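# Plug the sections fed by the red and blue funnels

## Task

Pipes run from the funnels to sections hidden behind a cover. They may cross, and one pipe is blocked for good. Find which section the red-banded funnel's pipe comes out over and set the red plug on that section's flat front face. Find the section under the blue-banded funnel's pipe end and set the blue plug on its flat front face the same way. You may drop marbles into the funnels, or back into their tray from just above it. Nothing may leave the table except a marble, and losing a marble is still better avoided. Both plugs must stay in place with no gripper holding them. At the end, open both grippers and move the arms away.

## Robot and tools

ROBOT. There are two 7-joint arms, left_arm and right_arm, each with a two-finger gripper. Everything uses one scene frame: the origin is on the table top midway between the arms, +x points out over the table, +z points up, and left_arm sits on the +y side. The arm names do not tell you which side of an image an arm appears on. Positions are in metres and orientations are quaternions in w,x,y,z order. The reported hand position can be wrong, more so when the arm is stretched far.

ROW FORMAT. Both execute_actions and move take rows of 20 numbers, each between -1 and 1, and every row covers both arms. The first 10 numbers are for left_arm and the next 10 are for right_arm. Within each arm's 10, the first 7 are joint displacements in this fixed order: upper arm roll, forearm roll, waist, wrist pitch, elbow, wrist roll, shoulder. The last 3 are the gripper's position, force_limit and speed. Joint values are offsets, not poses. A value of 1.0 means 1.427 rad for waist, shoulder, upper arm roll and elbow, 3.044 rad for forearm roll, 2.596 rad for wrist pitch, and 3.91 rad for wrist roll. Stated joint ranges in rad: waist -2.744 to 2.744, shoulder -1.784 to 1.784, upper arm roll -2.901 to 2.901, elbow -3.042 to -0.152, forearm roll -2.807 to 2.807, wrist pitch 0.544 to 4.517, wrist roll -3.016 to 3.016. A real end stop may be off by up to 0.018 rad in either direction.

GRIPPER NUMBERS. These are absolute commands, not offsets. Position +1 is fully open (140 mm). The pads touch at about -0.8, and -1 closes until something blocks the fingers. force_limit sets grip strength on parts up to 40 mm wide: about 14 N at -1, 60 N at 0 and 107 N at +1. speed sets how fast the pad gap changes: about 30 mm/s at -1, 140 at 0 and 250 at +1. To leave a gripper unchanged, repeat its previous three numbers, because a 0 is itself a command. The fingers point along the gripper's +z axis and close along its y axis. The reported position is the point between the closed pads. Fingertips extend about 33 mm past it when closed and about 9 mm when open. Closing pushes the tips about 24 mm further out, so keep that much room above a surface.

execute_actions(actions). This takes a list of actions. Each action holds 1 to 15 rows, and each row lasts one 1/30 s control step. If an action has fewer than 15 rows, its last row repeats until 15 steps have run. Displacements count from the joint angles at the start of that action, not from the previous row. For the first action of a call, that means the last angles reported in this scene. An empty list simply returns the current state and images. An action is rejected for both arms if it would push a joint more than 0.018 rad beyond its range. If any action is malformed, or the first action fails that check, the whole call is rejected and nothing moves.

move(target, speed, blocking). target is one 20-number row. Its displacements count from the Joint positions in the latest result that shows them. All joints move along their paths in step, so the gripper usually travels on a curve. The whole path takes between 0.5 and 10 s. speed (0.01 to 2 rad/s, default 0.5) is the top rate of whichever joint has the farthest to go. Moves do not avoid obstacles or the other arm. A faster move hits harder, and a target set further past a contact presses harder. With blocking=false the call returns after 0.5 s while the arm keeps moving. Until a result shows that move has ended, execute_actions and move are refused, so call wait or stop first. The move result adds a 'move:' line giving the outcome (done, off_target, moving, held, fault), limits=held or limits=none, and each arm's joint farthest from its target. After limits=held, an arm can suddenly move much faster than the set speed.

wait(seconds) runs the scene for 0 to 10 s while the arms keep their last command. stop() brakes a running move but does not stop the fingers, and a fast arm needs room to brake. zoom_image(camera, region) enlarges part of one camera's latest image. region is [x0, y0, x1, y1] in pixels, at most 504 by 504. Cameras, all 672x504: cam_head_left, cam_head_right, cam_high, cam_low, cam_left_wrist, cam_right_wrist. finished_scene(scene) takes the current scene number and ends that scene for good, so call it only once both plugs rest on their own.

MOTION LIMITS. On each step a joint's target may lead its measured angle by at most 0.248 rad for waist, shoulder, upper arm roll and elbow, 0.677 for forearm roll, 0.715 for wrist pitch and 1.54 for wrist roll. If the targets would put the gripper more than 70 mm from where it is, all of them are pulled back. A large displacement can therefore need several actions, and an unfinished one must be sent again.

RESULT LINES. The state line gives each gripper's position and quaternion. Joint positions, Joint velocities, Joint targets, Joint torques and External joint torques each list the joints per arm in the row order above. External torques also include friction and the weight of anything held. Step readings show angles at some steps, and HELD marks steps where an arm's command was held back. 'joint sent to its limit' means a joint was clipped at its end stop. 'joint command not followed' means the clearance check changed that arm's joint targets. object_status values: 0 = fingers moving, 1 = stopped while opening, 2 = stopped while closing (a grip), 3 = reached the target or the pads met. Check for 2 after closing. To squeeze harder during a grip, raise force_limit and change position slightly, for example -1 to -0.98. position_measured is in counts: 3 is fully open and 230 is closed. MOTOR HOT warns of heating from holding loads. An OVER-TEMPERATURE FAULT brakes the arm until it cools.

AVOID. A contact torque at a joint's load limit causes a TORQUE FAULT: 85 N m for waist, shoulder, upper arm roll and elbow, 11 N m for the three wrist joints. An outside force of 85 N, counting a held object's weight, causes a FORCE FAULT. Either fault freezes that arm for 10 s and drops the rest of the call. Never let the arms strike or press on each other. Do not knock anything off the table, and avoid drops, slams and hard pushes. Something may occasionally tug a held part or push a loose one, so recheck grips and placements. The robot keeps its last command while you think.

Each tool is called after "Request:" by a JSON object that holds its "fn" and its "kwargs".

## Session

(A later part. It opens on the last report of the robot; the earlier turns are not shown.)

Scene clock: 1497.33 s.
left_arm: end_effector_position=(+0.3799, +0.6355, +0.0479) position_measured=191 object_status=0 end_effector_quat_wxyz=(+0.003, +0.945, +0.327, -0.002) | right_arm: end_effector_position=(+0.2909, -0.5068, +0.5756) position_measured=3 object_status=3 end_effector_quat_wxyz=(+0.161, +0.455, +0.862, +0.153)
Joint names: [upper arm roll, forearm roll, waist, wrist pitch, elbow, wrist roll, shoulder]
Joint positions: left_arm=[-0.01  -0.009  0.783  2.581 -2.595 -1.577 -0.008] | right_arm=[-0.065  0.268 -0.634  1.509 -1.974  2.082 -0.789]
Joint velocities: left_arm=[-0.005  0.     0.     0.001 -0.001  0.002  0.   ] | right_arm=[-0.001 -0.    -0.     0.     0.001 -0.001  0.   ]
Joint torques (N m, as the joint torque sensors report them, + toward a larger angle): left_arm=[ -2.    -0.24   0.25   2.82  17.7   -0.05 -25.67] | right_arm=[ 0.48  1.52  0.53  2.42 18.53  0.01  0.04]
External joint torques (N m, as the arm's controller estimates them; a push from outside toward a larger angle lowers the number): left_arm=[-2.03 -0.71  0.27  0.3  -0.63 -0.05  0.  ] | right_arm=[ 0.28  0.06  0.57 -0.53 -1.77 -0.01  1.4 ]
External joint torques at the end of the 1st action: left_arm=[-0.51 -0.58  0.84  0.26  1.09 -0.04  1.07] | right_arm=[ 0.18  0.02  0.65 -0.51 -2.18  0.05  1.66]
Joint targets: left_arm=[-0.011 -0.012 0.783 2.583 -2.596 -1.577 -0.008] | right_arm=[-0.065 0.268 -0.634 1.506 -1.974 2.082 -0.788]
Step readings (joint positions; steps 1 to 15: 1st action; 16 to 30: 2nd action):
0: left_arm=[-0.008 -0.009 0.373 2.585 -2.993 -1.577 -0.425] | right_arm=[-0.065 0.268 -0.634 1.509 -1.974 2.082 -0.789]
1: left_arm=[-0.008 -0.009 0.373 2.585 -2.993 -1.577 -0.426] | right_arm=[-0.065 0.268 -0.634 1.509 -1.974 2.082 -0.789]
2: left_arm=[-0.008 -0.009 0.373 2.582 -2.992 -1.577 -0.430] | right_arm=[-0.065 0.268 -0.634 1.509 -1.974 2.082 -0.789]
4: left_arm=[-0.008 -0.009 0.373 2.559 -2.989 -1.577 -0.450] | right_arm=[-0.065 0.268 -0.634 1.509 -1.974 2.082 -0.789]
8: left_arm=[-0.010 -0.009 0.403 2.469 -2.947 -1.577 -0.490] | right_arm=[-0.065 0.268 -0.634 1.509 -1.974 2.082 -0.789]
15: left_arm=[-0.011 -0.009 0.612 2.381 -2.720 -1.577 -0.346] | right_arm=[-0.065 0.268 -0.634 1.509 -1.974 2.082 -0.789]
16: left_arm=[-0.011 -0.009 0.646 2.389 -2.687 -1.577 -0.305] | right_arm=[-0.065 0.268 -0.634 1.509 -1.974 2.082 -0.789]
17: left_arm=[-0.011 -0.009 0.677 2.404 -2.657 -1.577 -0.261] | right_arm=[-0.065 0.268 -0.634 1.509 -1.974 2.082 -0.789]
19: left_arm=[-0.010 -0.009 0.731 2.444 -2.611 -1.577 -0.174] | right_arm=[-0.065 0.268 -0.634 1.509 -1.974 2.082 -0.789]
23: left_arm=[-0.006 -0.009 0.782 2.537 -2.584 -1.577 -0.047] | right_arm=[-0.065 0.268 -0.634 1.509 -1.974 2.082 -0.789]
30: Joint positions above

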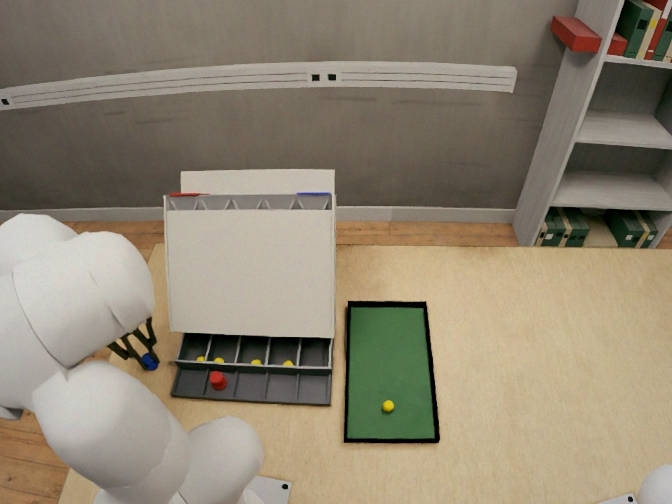

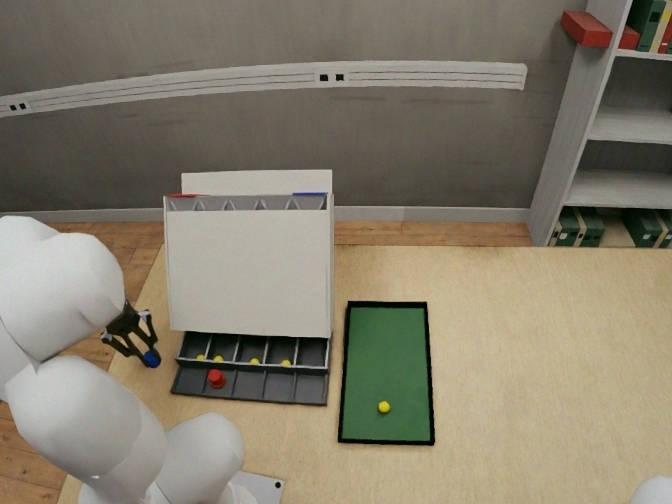

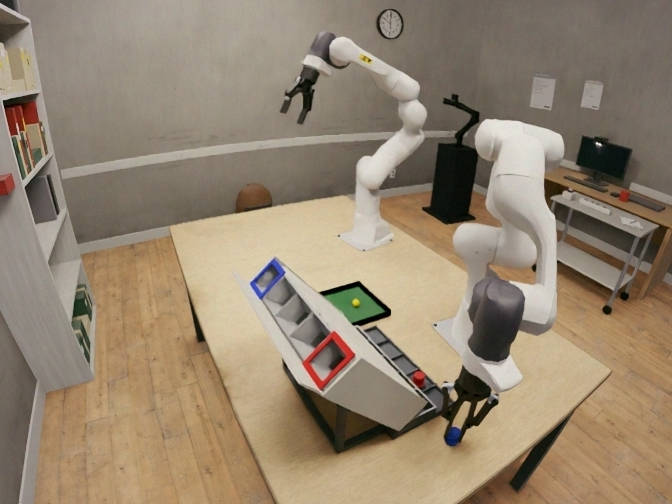

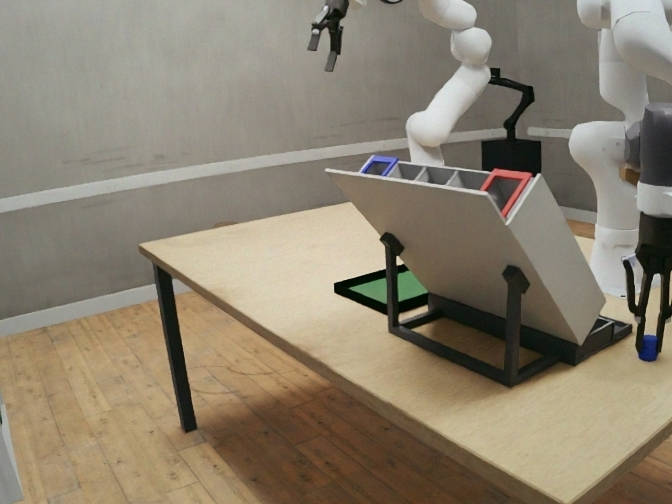

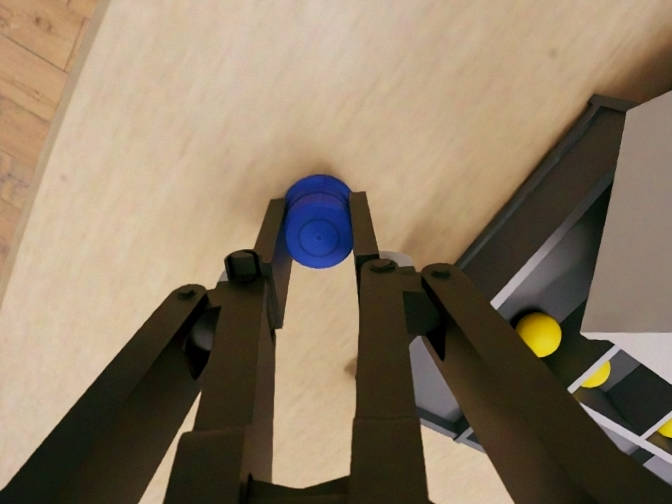

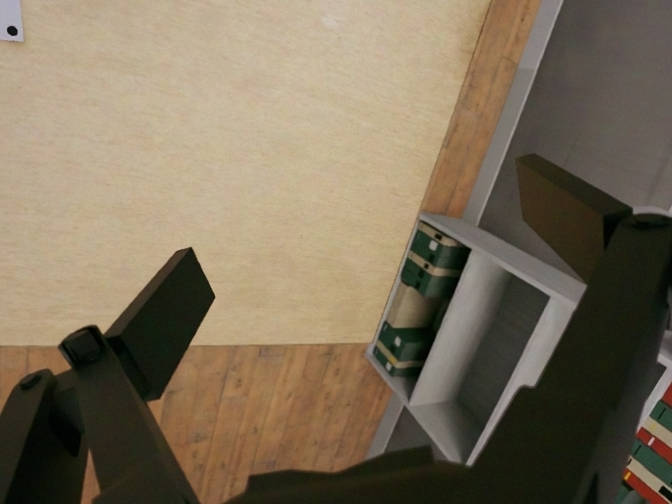

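Request:
{"fn": "execute_actions", "kwargs": {"actions": [[[0,-0.001,0,-0.0011,0.0024,0,-0.00851,-1,0,0.2,0,0,0,-0.0012,-0.0004,0,0.0007,1,0,0],[0,-0.001,0,-0.01529,0.005,0,-0.02961,-1,0,0.2,0,0,0,-0.0012,-0.0004,0,0.0007,1,0,0],[0,-0.001,-0.0037,-0.04078,-0.00296,0,-0.06369,-1,0,0.2,0,0,0,-0.0012,-0.0004,0,0.0007,1,0,0],[0,-0.001,-0.01441,-0.0668,-0.01885,0,-0.10726,-1,0,0.2,0,0,0,-0.0012,-0.0004,0,0.0007,1,0,0],[0,-0.001,-0.03125,-0.09077,-0.03904,0,-0.15448,-1,0,0.2,0,0,0,-0.0012,-0.0004,0,0.0007,1,0,0],[0,-0.001,-0.05231,-0.11037,-0.06274,0,-0.20194,-1,0,0.2,0,0,0,-0.0012,-0.0004,0,0.0007,1,0,0],[0,-0.001,-0.0773,-0.12367,-0.08893,0,-0.24623,-1,0,0.2,0,0,0,-0.0012,-0.0004,0,0.0007,1,0,0],[0,-0.001,-0.10597,-0.12937,-0.11646,0,-0.28439,-1,0,0.2,0,0,0,-0.0012,-0.0004,0,0.0007,1,0,0],[0,-0.001,-0.13796,-0.12693,-0.14404,0,-0.31405,-1,0,0.2,0,0,0,-0.0012,-0.0004,0,0.0007,1,0,0],[0,-0.001,-0.17289,-0.11655,-0.17025,0,-0.33357,-1,0,0.2,0,0,0,-0.0012,-0.0004,0,0.0007,1,0,0],[0,-0.001,-0.21039,-0.10038,-0.19064,0,-0.34963,-1,0,0.2,0,0,0,-0.0012,-0.0004,0,0.0007,1,0,0],[0,-0.001,-0.24997,-0.09091,-0.20486,0,-0.36462,-1,0,0.2,0,0,0,-0.0012,-0.0004,0,0.0007,1,0,0],[0,-0.001,-0.29119,-0.09091,-0.21458,0,-0.37364,-1,0,0.2,0,0,0,-0.0012,-0.0004,0,0.0007,1,0,0],[0,-0.001,-0.33355,-0.09091,-0.21788,0,-0.3764,-1,0,0.2,0,0,0,-0.0012,-0.0004,0,0.0007,1,0,0],[0,-0.001,-0.37659,-0.09091,-0.21461,0,-0.37279,-1,0,0.2,0,0,0,-0.0012,-0.0004,0,0.0007,1,0,0]],[[0,-0.001,-0.13947,-0.00154,-0.01138,0,-0.00788,-1,0,0.2,0,0,0,-0.0012,-0.0004,0,0.0007,1,0,0],[0,-0.001,-0.1823,-0.00154,-0.00762,0,-0.00501,-1,0,0.2,0,0,0,-0.0012,-0.0004,0,0.0007,1,0,0],[0,-0.001,-0.22428,-0.00154,-0.00762,0,-0.00501,-1,0,0.2,0,0,0,-0.0012,-0.0004,0,0.0007,1,0,0],[0,-0.001,-0.26491,-0.00154,-0.00762,0,-0.00501,-1,0,0.2,0,0,0,-0.0012,-0.0004,0,0.0007,1,0,0],[0,-0.001,-0.30371,-0.00154,-0.00762,0,-0.00501,-1,0,0.2,0,0,0,-0.0012,-0.0004,0,0.0007,1,0,0],[0,-0.001,-0.34023,-0.00154,-0.00762,0,-0.00501,-1,0,0.2,0,0,0,-0.0012,-0.0004,0,0.0007,1,0,0],[0,-0.001,-0.37405,0,-0.00979,0,0.00089,-1,0,0.2,0,0,0,-0.0012,-0.0004,0,0.0007,1,0,0],[0,-0.001,-0.40477,0.01001,-0.0135,0,0.01371,-1,0,0.2,0,0,0,-0.0012,-0.0004,0,0.0007,1,0,0],[0,-0.001,-0.43203,0.02859,-0.01692,0,0.02907,-1,0,0.2,0,0,0,-0.0012,-0.0004,0,0.0007,1,0,0],[0,-0.001,-0.45548,0.04836,-0.02076,0,0.04671,-1,0,0.2,0,0,0,-0.0012,-0.0004,0,0.0007,1,0,0],[0,-0.001,-0.47488,0.06796,-0.02479,0,0.06547,-1,0,0.2,0,0,0,-0.0012,-0.0004,0,0.0007,1,0,0],[0,-0.001,-0.49001,0.08607,-0.02872,0,0.08406,-1,0,0.2,0,0,0,-0.0012,-0.0004,0,0.0007,1,0,0],[0,-0.001,-0.50067,0.10147,-0.03228,0,0.10121,-1,0,0.2,0,0,0,-0.0012,-0.0004,0,0.0007,1,0,0],[0,-0.001,-0.50674,0.11312,-0.03525,0,0.11576,-1,0,0.2,0,0,0,-0.0012,-0.0004,0,0.0007,1,0,0],[0,-0.001,-0.50816,0.12015,-0.03741,0,0.12669,-1,0,0.2,0,0,0,-0.0012,-0.0004,0,0.0007,1,0,0]],[[0,-0.001,-0.01712,0.05358,-0.00946,0,0.03776,-1,0,0.2,0,0,0,-0.0012,-0.0004,0,0.0007,1,0,0],[0,-0.001,-0.01223,0.05042,-0.00961,0,0.03955,-1,0,0.2,0,0,0,-0.0012,-0.0004,0,0.0007,1,0,0],[0,-0.001,-0.01013,0.04228,-0.0092,0,0.03647,-1,0,0.2,0,0,0,-0.0012,-0.0004,0,0.0007,1,0,0],[0,-0.001,-0.01013,0.03051,-0.0094,0,0.034,-1,0,0.2,0,0,0,-0.0012,-0.0004,0,0.0007,1,0,0],[0,-0.001,-0.01013,0.02402,-0.01001,0,0.034,-0.25,0,0.3,0,0,0,-0.0012,-0.0004,0,0.0007,1,0,0],[0,-0.001,-0.01013,0.02402,-0.01001,0,0.034,-0.25,0,0.3,0,0,0,-0.0012,-0.0004,0,0.0007,1,0,0],[0,-0.001,-0.01013,0.02196,-0.00327,0,0.02144,-0.25,0,0.3,0,0,0,-0.0012,-0.0004,0,0.0007,1,0,0],[0,-0.001,-0.01013,0.00046,0.00377,0,-0.004,-0.25,0,0.3,0,0,0,-0.0012,-0.0004,0,0.0007,1,0,0],[0,-0.001,-0.01013,-0.03779,0.00974,0,-0.03632,-0.25,0,0.3,0,0,0,-0.0012,-0.0004,0,0.0007,1,0,0],[0,-0.001,-0.01013,-0.07549,0.01643,0,-0.07352,-0.25,0,0.3,0,0,0,-0.0012,-0.0004,0,0.0007,1,0,0],[0,-0.001,-0.01013,-0.10811,0.02341,0,-0.11309,-0.25,0,0.3,0,0,0,-0.0012,-0.0004,0,0.0007,1,0,0],[0,-0.001,-0.01013,-0.13173,0.03018,0,-0.15227,-0.25,0,0.3,0,0,0,-0.0012,-0.0004,0,0.0007,1,0,0],[0,-0.001,-0.01013,-0.14347,0.03629,0,-0.18844,-0.25,0,0.3,0,0,0,-0.0012,-0.0004,0,0.0007,1,0,0],[0,-0.001,-0.01013,-0.12635,0.04133,0,-0.21914,-0.25,0,0.3,0,0,0,-0.0012,-0.0004,0,0.0007,1,0,0],[0,-0.001,-0.01013,-0.08398,0.04632,0,-0.24224,-0.25,0,0.3,0,0,0,-0.0012,-0.0004,0,0.0007,1,0,0]]]}}

Scene clock: 1618.83 s.
left_arm: end_effector_position=(+0.3520, +0.2172, +0.1576) position_measured=160 object_status=0 end_effector_quat_wxyz=(+0.011, +0.976, -0.214, +0.049) | right_arm: end_effector_position=(+0.2909, -0.5068, +0.5756) position_measured=3 object_status=3 end_effector_quat_wxyz=(+0.161, +0.455, +0.862, +0.153)
Joint names: [upper arm roll, forearm roll, waist, wrist pitch, elbow, wrist roll, shoulder]
Joint positions: left_arm=[-0.012 -0.009 -0.312  2.337 -2.859 -1.577 -0.623] | right_arm=[-0.065  0.268 -0.634  1.509 -1.974  2.082 -0.789]
Joint velocities: left_arm=[ 0.003  0.     0.001 -0.1    0.292  0.001 -1.322] | right_arm=[-0.001  0.001 -0.002 -0.    -0.002  0.     0.   ]
Joint torques (N m, as the joint torque sensors report them, + toward a larger angle): left_arm=[ 0.19 -0.02 -0.08  1.94 23.32  0.03 -3.27] | right_arm=[ 0.6   1.52  0.84  2.43 18.08  0.06  0.52]
External joint torques (N m, as the arm's controller estimates them; a push from outside toward a larger angle lowers the number): left_arm=[ 0.76 -0.75 -0.03 -0.47  2.51  0.03 -1.5 ] | right_arm=[ 0.37  0.06  0.88 -0.5  -2.13  0.04  1.77]
External joint torques at the end of the 1st action: left_arm=[-0.06 -0.74 -1.63 -0.3  -0.36 -0.03 -1.59] | right_arm=[ 0.09  0.04  0.75 -0.49 -2.09  0.01  1.71]
External joint torques at the end of the 2nd action: left_arm=[-0.55 -0.45 -1.26  0.56 -0.72 -0.05  1.66] | right_arm=[ 0.19  0.04  0.68 -0.5  -1.73  0.07  1.56]
Joint targets: left_arm=[-0.011 -0.012 -0.313 2.316 -2.837 -1.577 -0.719] | right_arm=[-0.065 0.268 -0.634 1.506 -1.974 2.082 -0.788]
Step readings (joint positions; steps 1 to 15: 1st action; 16 to 30: 2nd action; 31 to 45: 3rd action):
0: left_arm=[-0.010 -0.009 0.783 2.581 -2.595 -1.577 -0.008] | right_arm=[-0.065 0.268 -0.634 1.509 -1.974 2.082 -0.789]
1: left_arm=[-0.010 -0.009 0.783 2.581 -2.595 -1.577 -0.010] | right_arm=[-0.065 0.268 -0.634 1.509 -1.974 2.082 -0.789]
2: left_arm=[-0.010 -0.009 0.783 2.574 -2.595 -1.577 -0.016] | right_arm=[-0.065 0.268 -0.634 1.509 -1.974 2.082 -0.789]
4: left_arm=[-0.009 -0.009 0.779 2.532 -2.605 -1.577 -0.063] | right_arm=[-0.065 0.268 -0.634 1.509 -1.974 2.082 -0.789]
8: left_arm=[-0.005 -0.009 0.712 2.409 -2.679 -1.577 -0.270] | right_arm=[-0.065 0.268 -0.634 1.509 -1.974 2.082 -0.789]
15: left_arm=[-0.007 -0.009 0.398 2.357 -2.862 -1.577 -0.509] | right_arm=[-0.065 0.268 -0.634 1.509 -1.974 2.082 -0.789]
16: left_arm=[-0.007 -0.009 0.336 2.356 -2.870 -1.577 -0.515] | right_arm=[-0.065 0.268 -0.634 1.509 -1.974 2.082 -0.789]
17: left_arm=[-0.008 -0.009 0.274 2.355 -2.871 -1.577 -0.516] | right_arm=[-0.065 0.268 -0.634 1.509 -1.974 2.082 -0.789]
19: left_arm=[-0.008 -0.009 0.151 2.355 -2.871 -1.577 -0.516] | right_arm=[-0.065 0.268 -0.634 1.509 -1.974 2.082 -0.789]
23: left_arm=[-0.009 -0.009 -0.071 2.360 -2.872 -1.577 -0.511] | right_arm=[-0.065 0.268 -0.634 1.509 -1.974 2.082 -0.789]
30: left_arm=[-0.011 -0.009 -0.299 2.534 -2.903 -1.577 -0.374] | right_arm=[-0.065 0.268 -0.634 1.509 -1.974 2.082 -0.789]
31: left_arm=[-0.012 -0.009 -0.308 2.558 -2.908 -1.577 -0.354] | right_arm=[-0.065 0.268 -0.634 1.509 -1.974 2.082 -0.789]
32: left_arm=[-0.012 -0.009 -0.311 2.577 -2.911 -1.577 -0.340] | right_arm=[-0.065 0.268 -0.634 1.509 -1.974 2.082 -0.789]
34: left_arm=[-0.012 -0.009 -0.312 2.593 -2.915 -1.577 -0.327] | right_arm=[-0.065 0.268 -0.634 1.509 -1.974 2.082 -0.789]
38: left_arm=[-0.012 -0.009 -0.312 2.583 -2.914 -1.577 -0.337] | right_arm=[-0.065 0.268 -0.634 1.509 -1.974 2.082 -0.789]
45: Joint positions above

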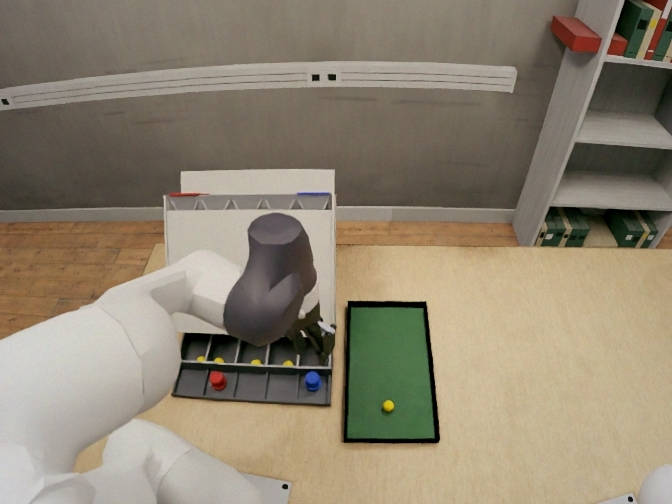

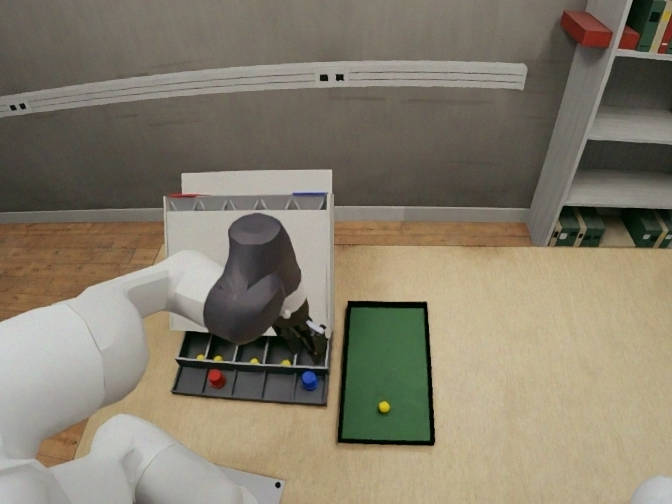

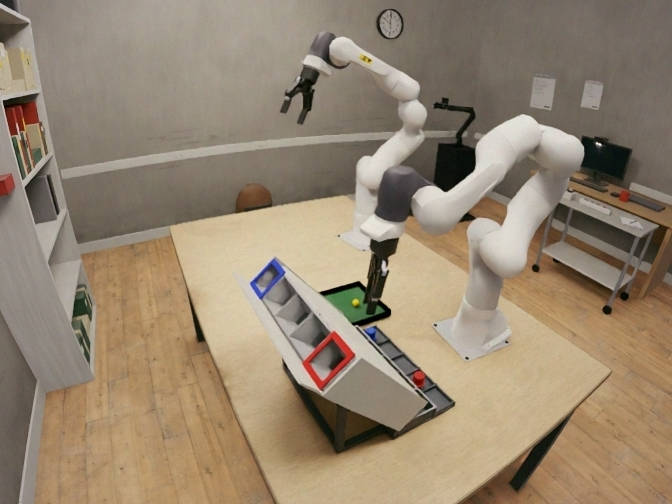

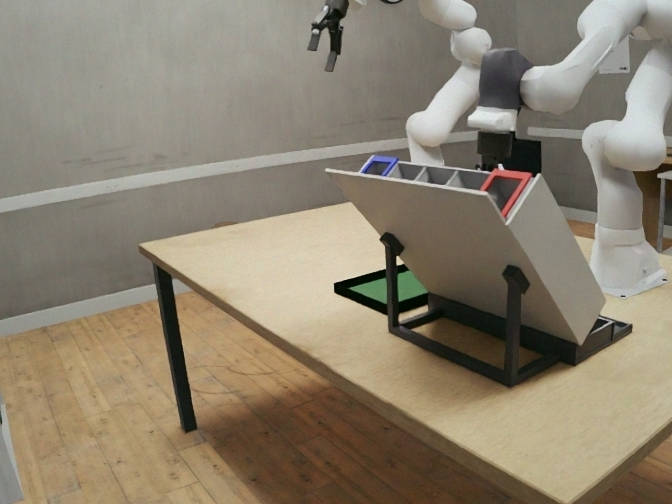

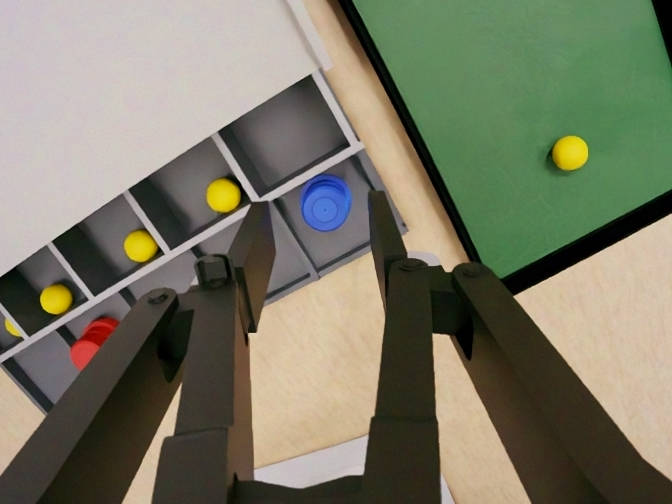

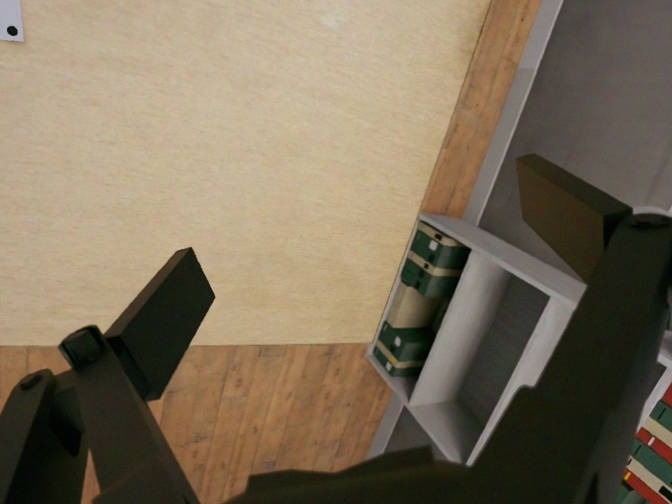

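Request:
{"fn": "execute_actions", "kwargs": {"actions": []}}

Scene clock: 1624.63 s.
left_arm: end_effector_position=(+0.3700, +0.2087, +0.2020) position_measured=160 object_status=3 end_effector_quat_wxyz=(+0.022, +0.972, -0.213, +0.098) | right_arm: end_effector_position=(+0.2909, -0.5068, +0.5756) position_measured=3 object_status=3 end_effector_quat_wxyz=(+0.161, +0.455, +0.862, +0.153)
Joint names: [upper arm roll, forearm roll, waist, wrist pitch, elbow, wrist roll, shoulder]
Joint positions: left_arm=[-0.012 -0.009 -0.312  2.318 -2.834 -1.577 -0.718] | right_arm=[-0.065  0.268 -0.634  1.509 -1.974  2.082 -0.789]
Joint velocities: left_arm=[-0.001  0.    -0.001 -0.     0.    -0.     0.   ] | right_arm=[-0.    -0.001  0.     0.002 -0.001  0.     0.   ]
Joint torques (N m, as the joint torque sensors report them, + toward a larger angle): left_arm=[-0.66  0.05 -0.4   2.61 22.93  0.06 -8.02] | right_arm=[ 0.46  1.54  0.75  2.45 18.25  0.07  0.33]
External joint torques (N m, as the arm's controller estimates them; a push from outside toward a larger angle lowers the number): left_arm=[-0.19 -0.7  -0.41 -0.36 -1.17  0.05 -0.74] | right_arm=[ 0.12  0.07  0.72 -0.48 -1.98  0.05  1.59]
Joint targets: left_arm=[-0.011 -0.012 -0.313 2.316 -2.837 -1.577 -0.719] | right_arm=[-0.065 0.268 -0.634 1.506 -1.974 2.082 -0.788]

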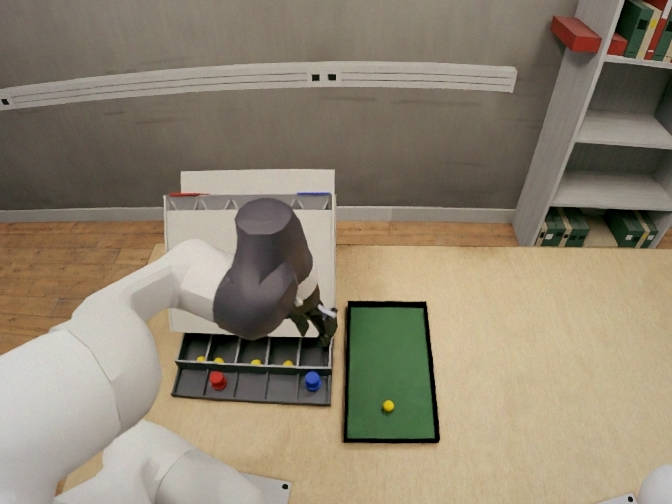

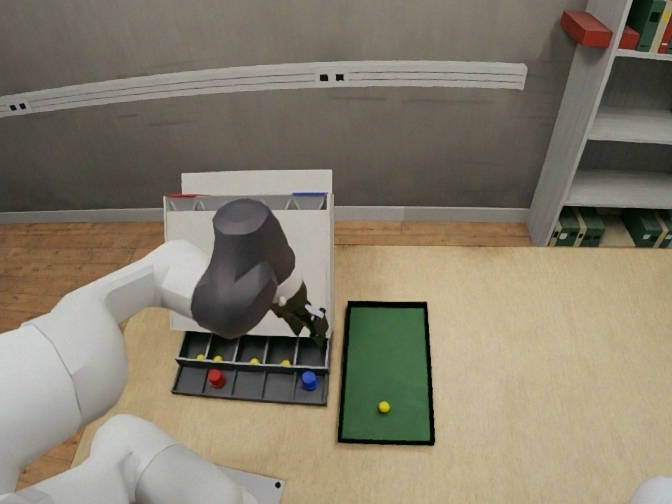

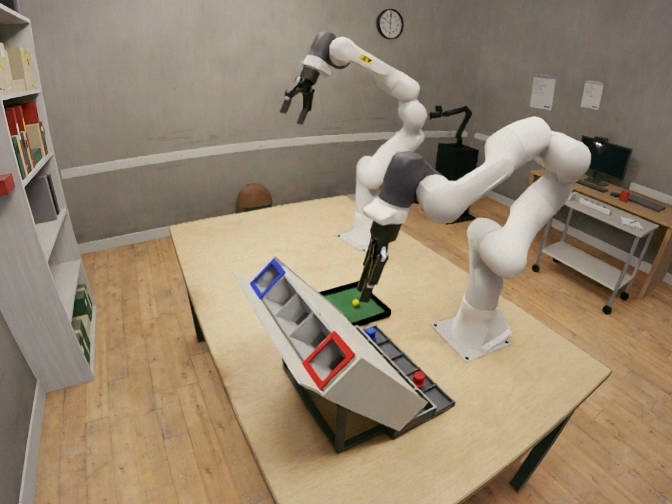

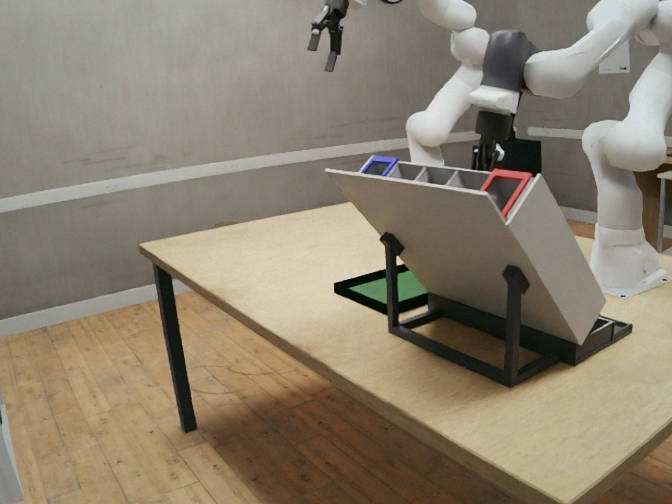

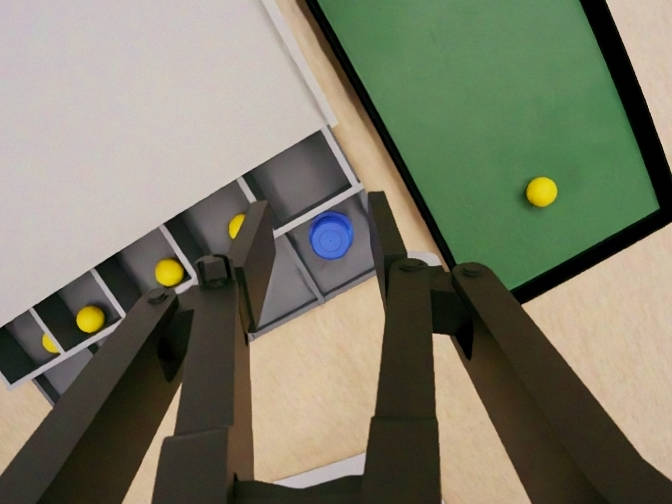

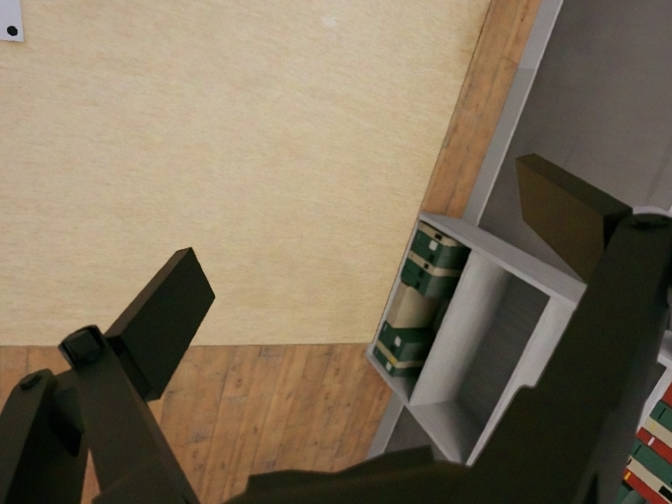

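Request:
{"fn": "zoom_image", "kwargs": {"camera": "cam_head_left", "region": [150, 310, 350, 420]}}

Region (150, 310, 350, 420) of cam_head_left's 672x504 image, scaled by 2.520, with more detail than that image has; it fills the top 277 rows of this view, and the rest is white.

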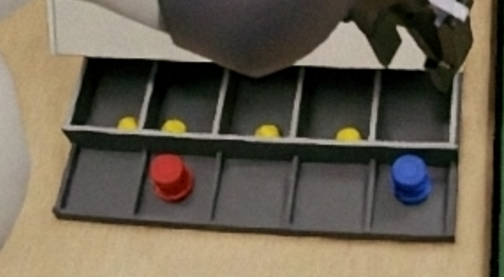

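Both plugs are standing upright on their ledges, and the arm is clear and at rest.

Request:
{"fn": "finished_scene", "kwargs": {"scene": 2}}

The scene is finished: the task was done.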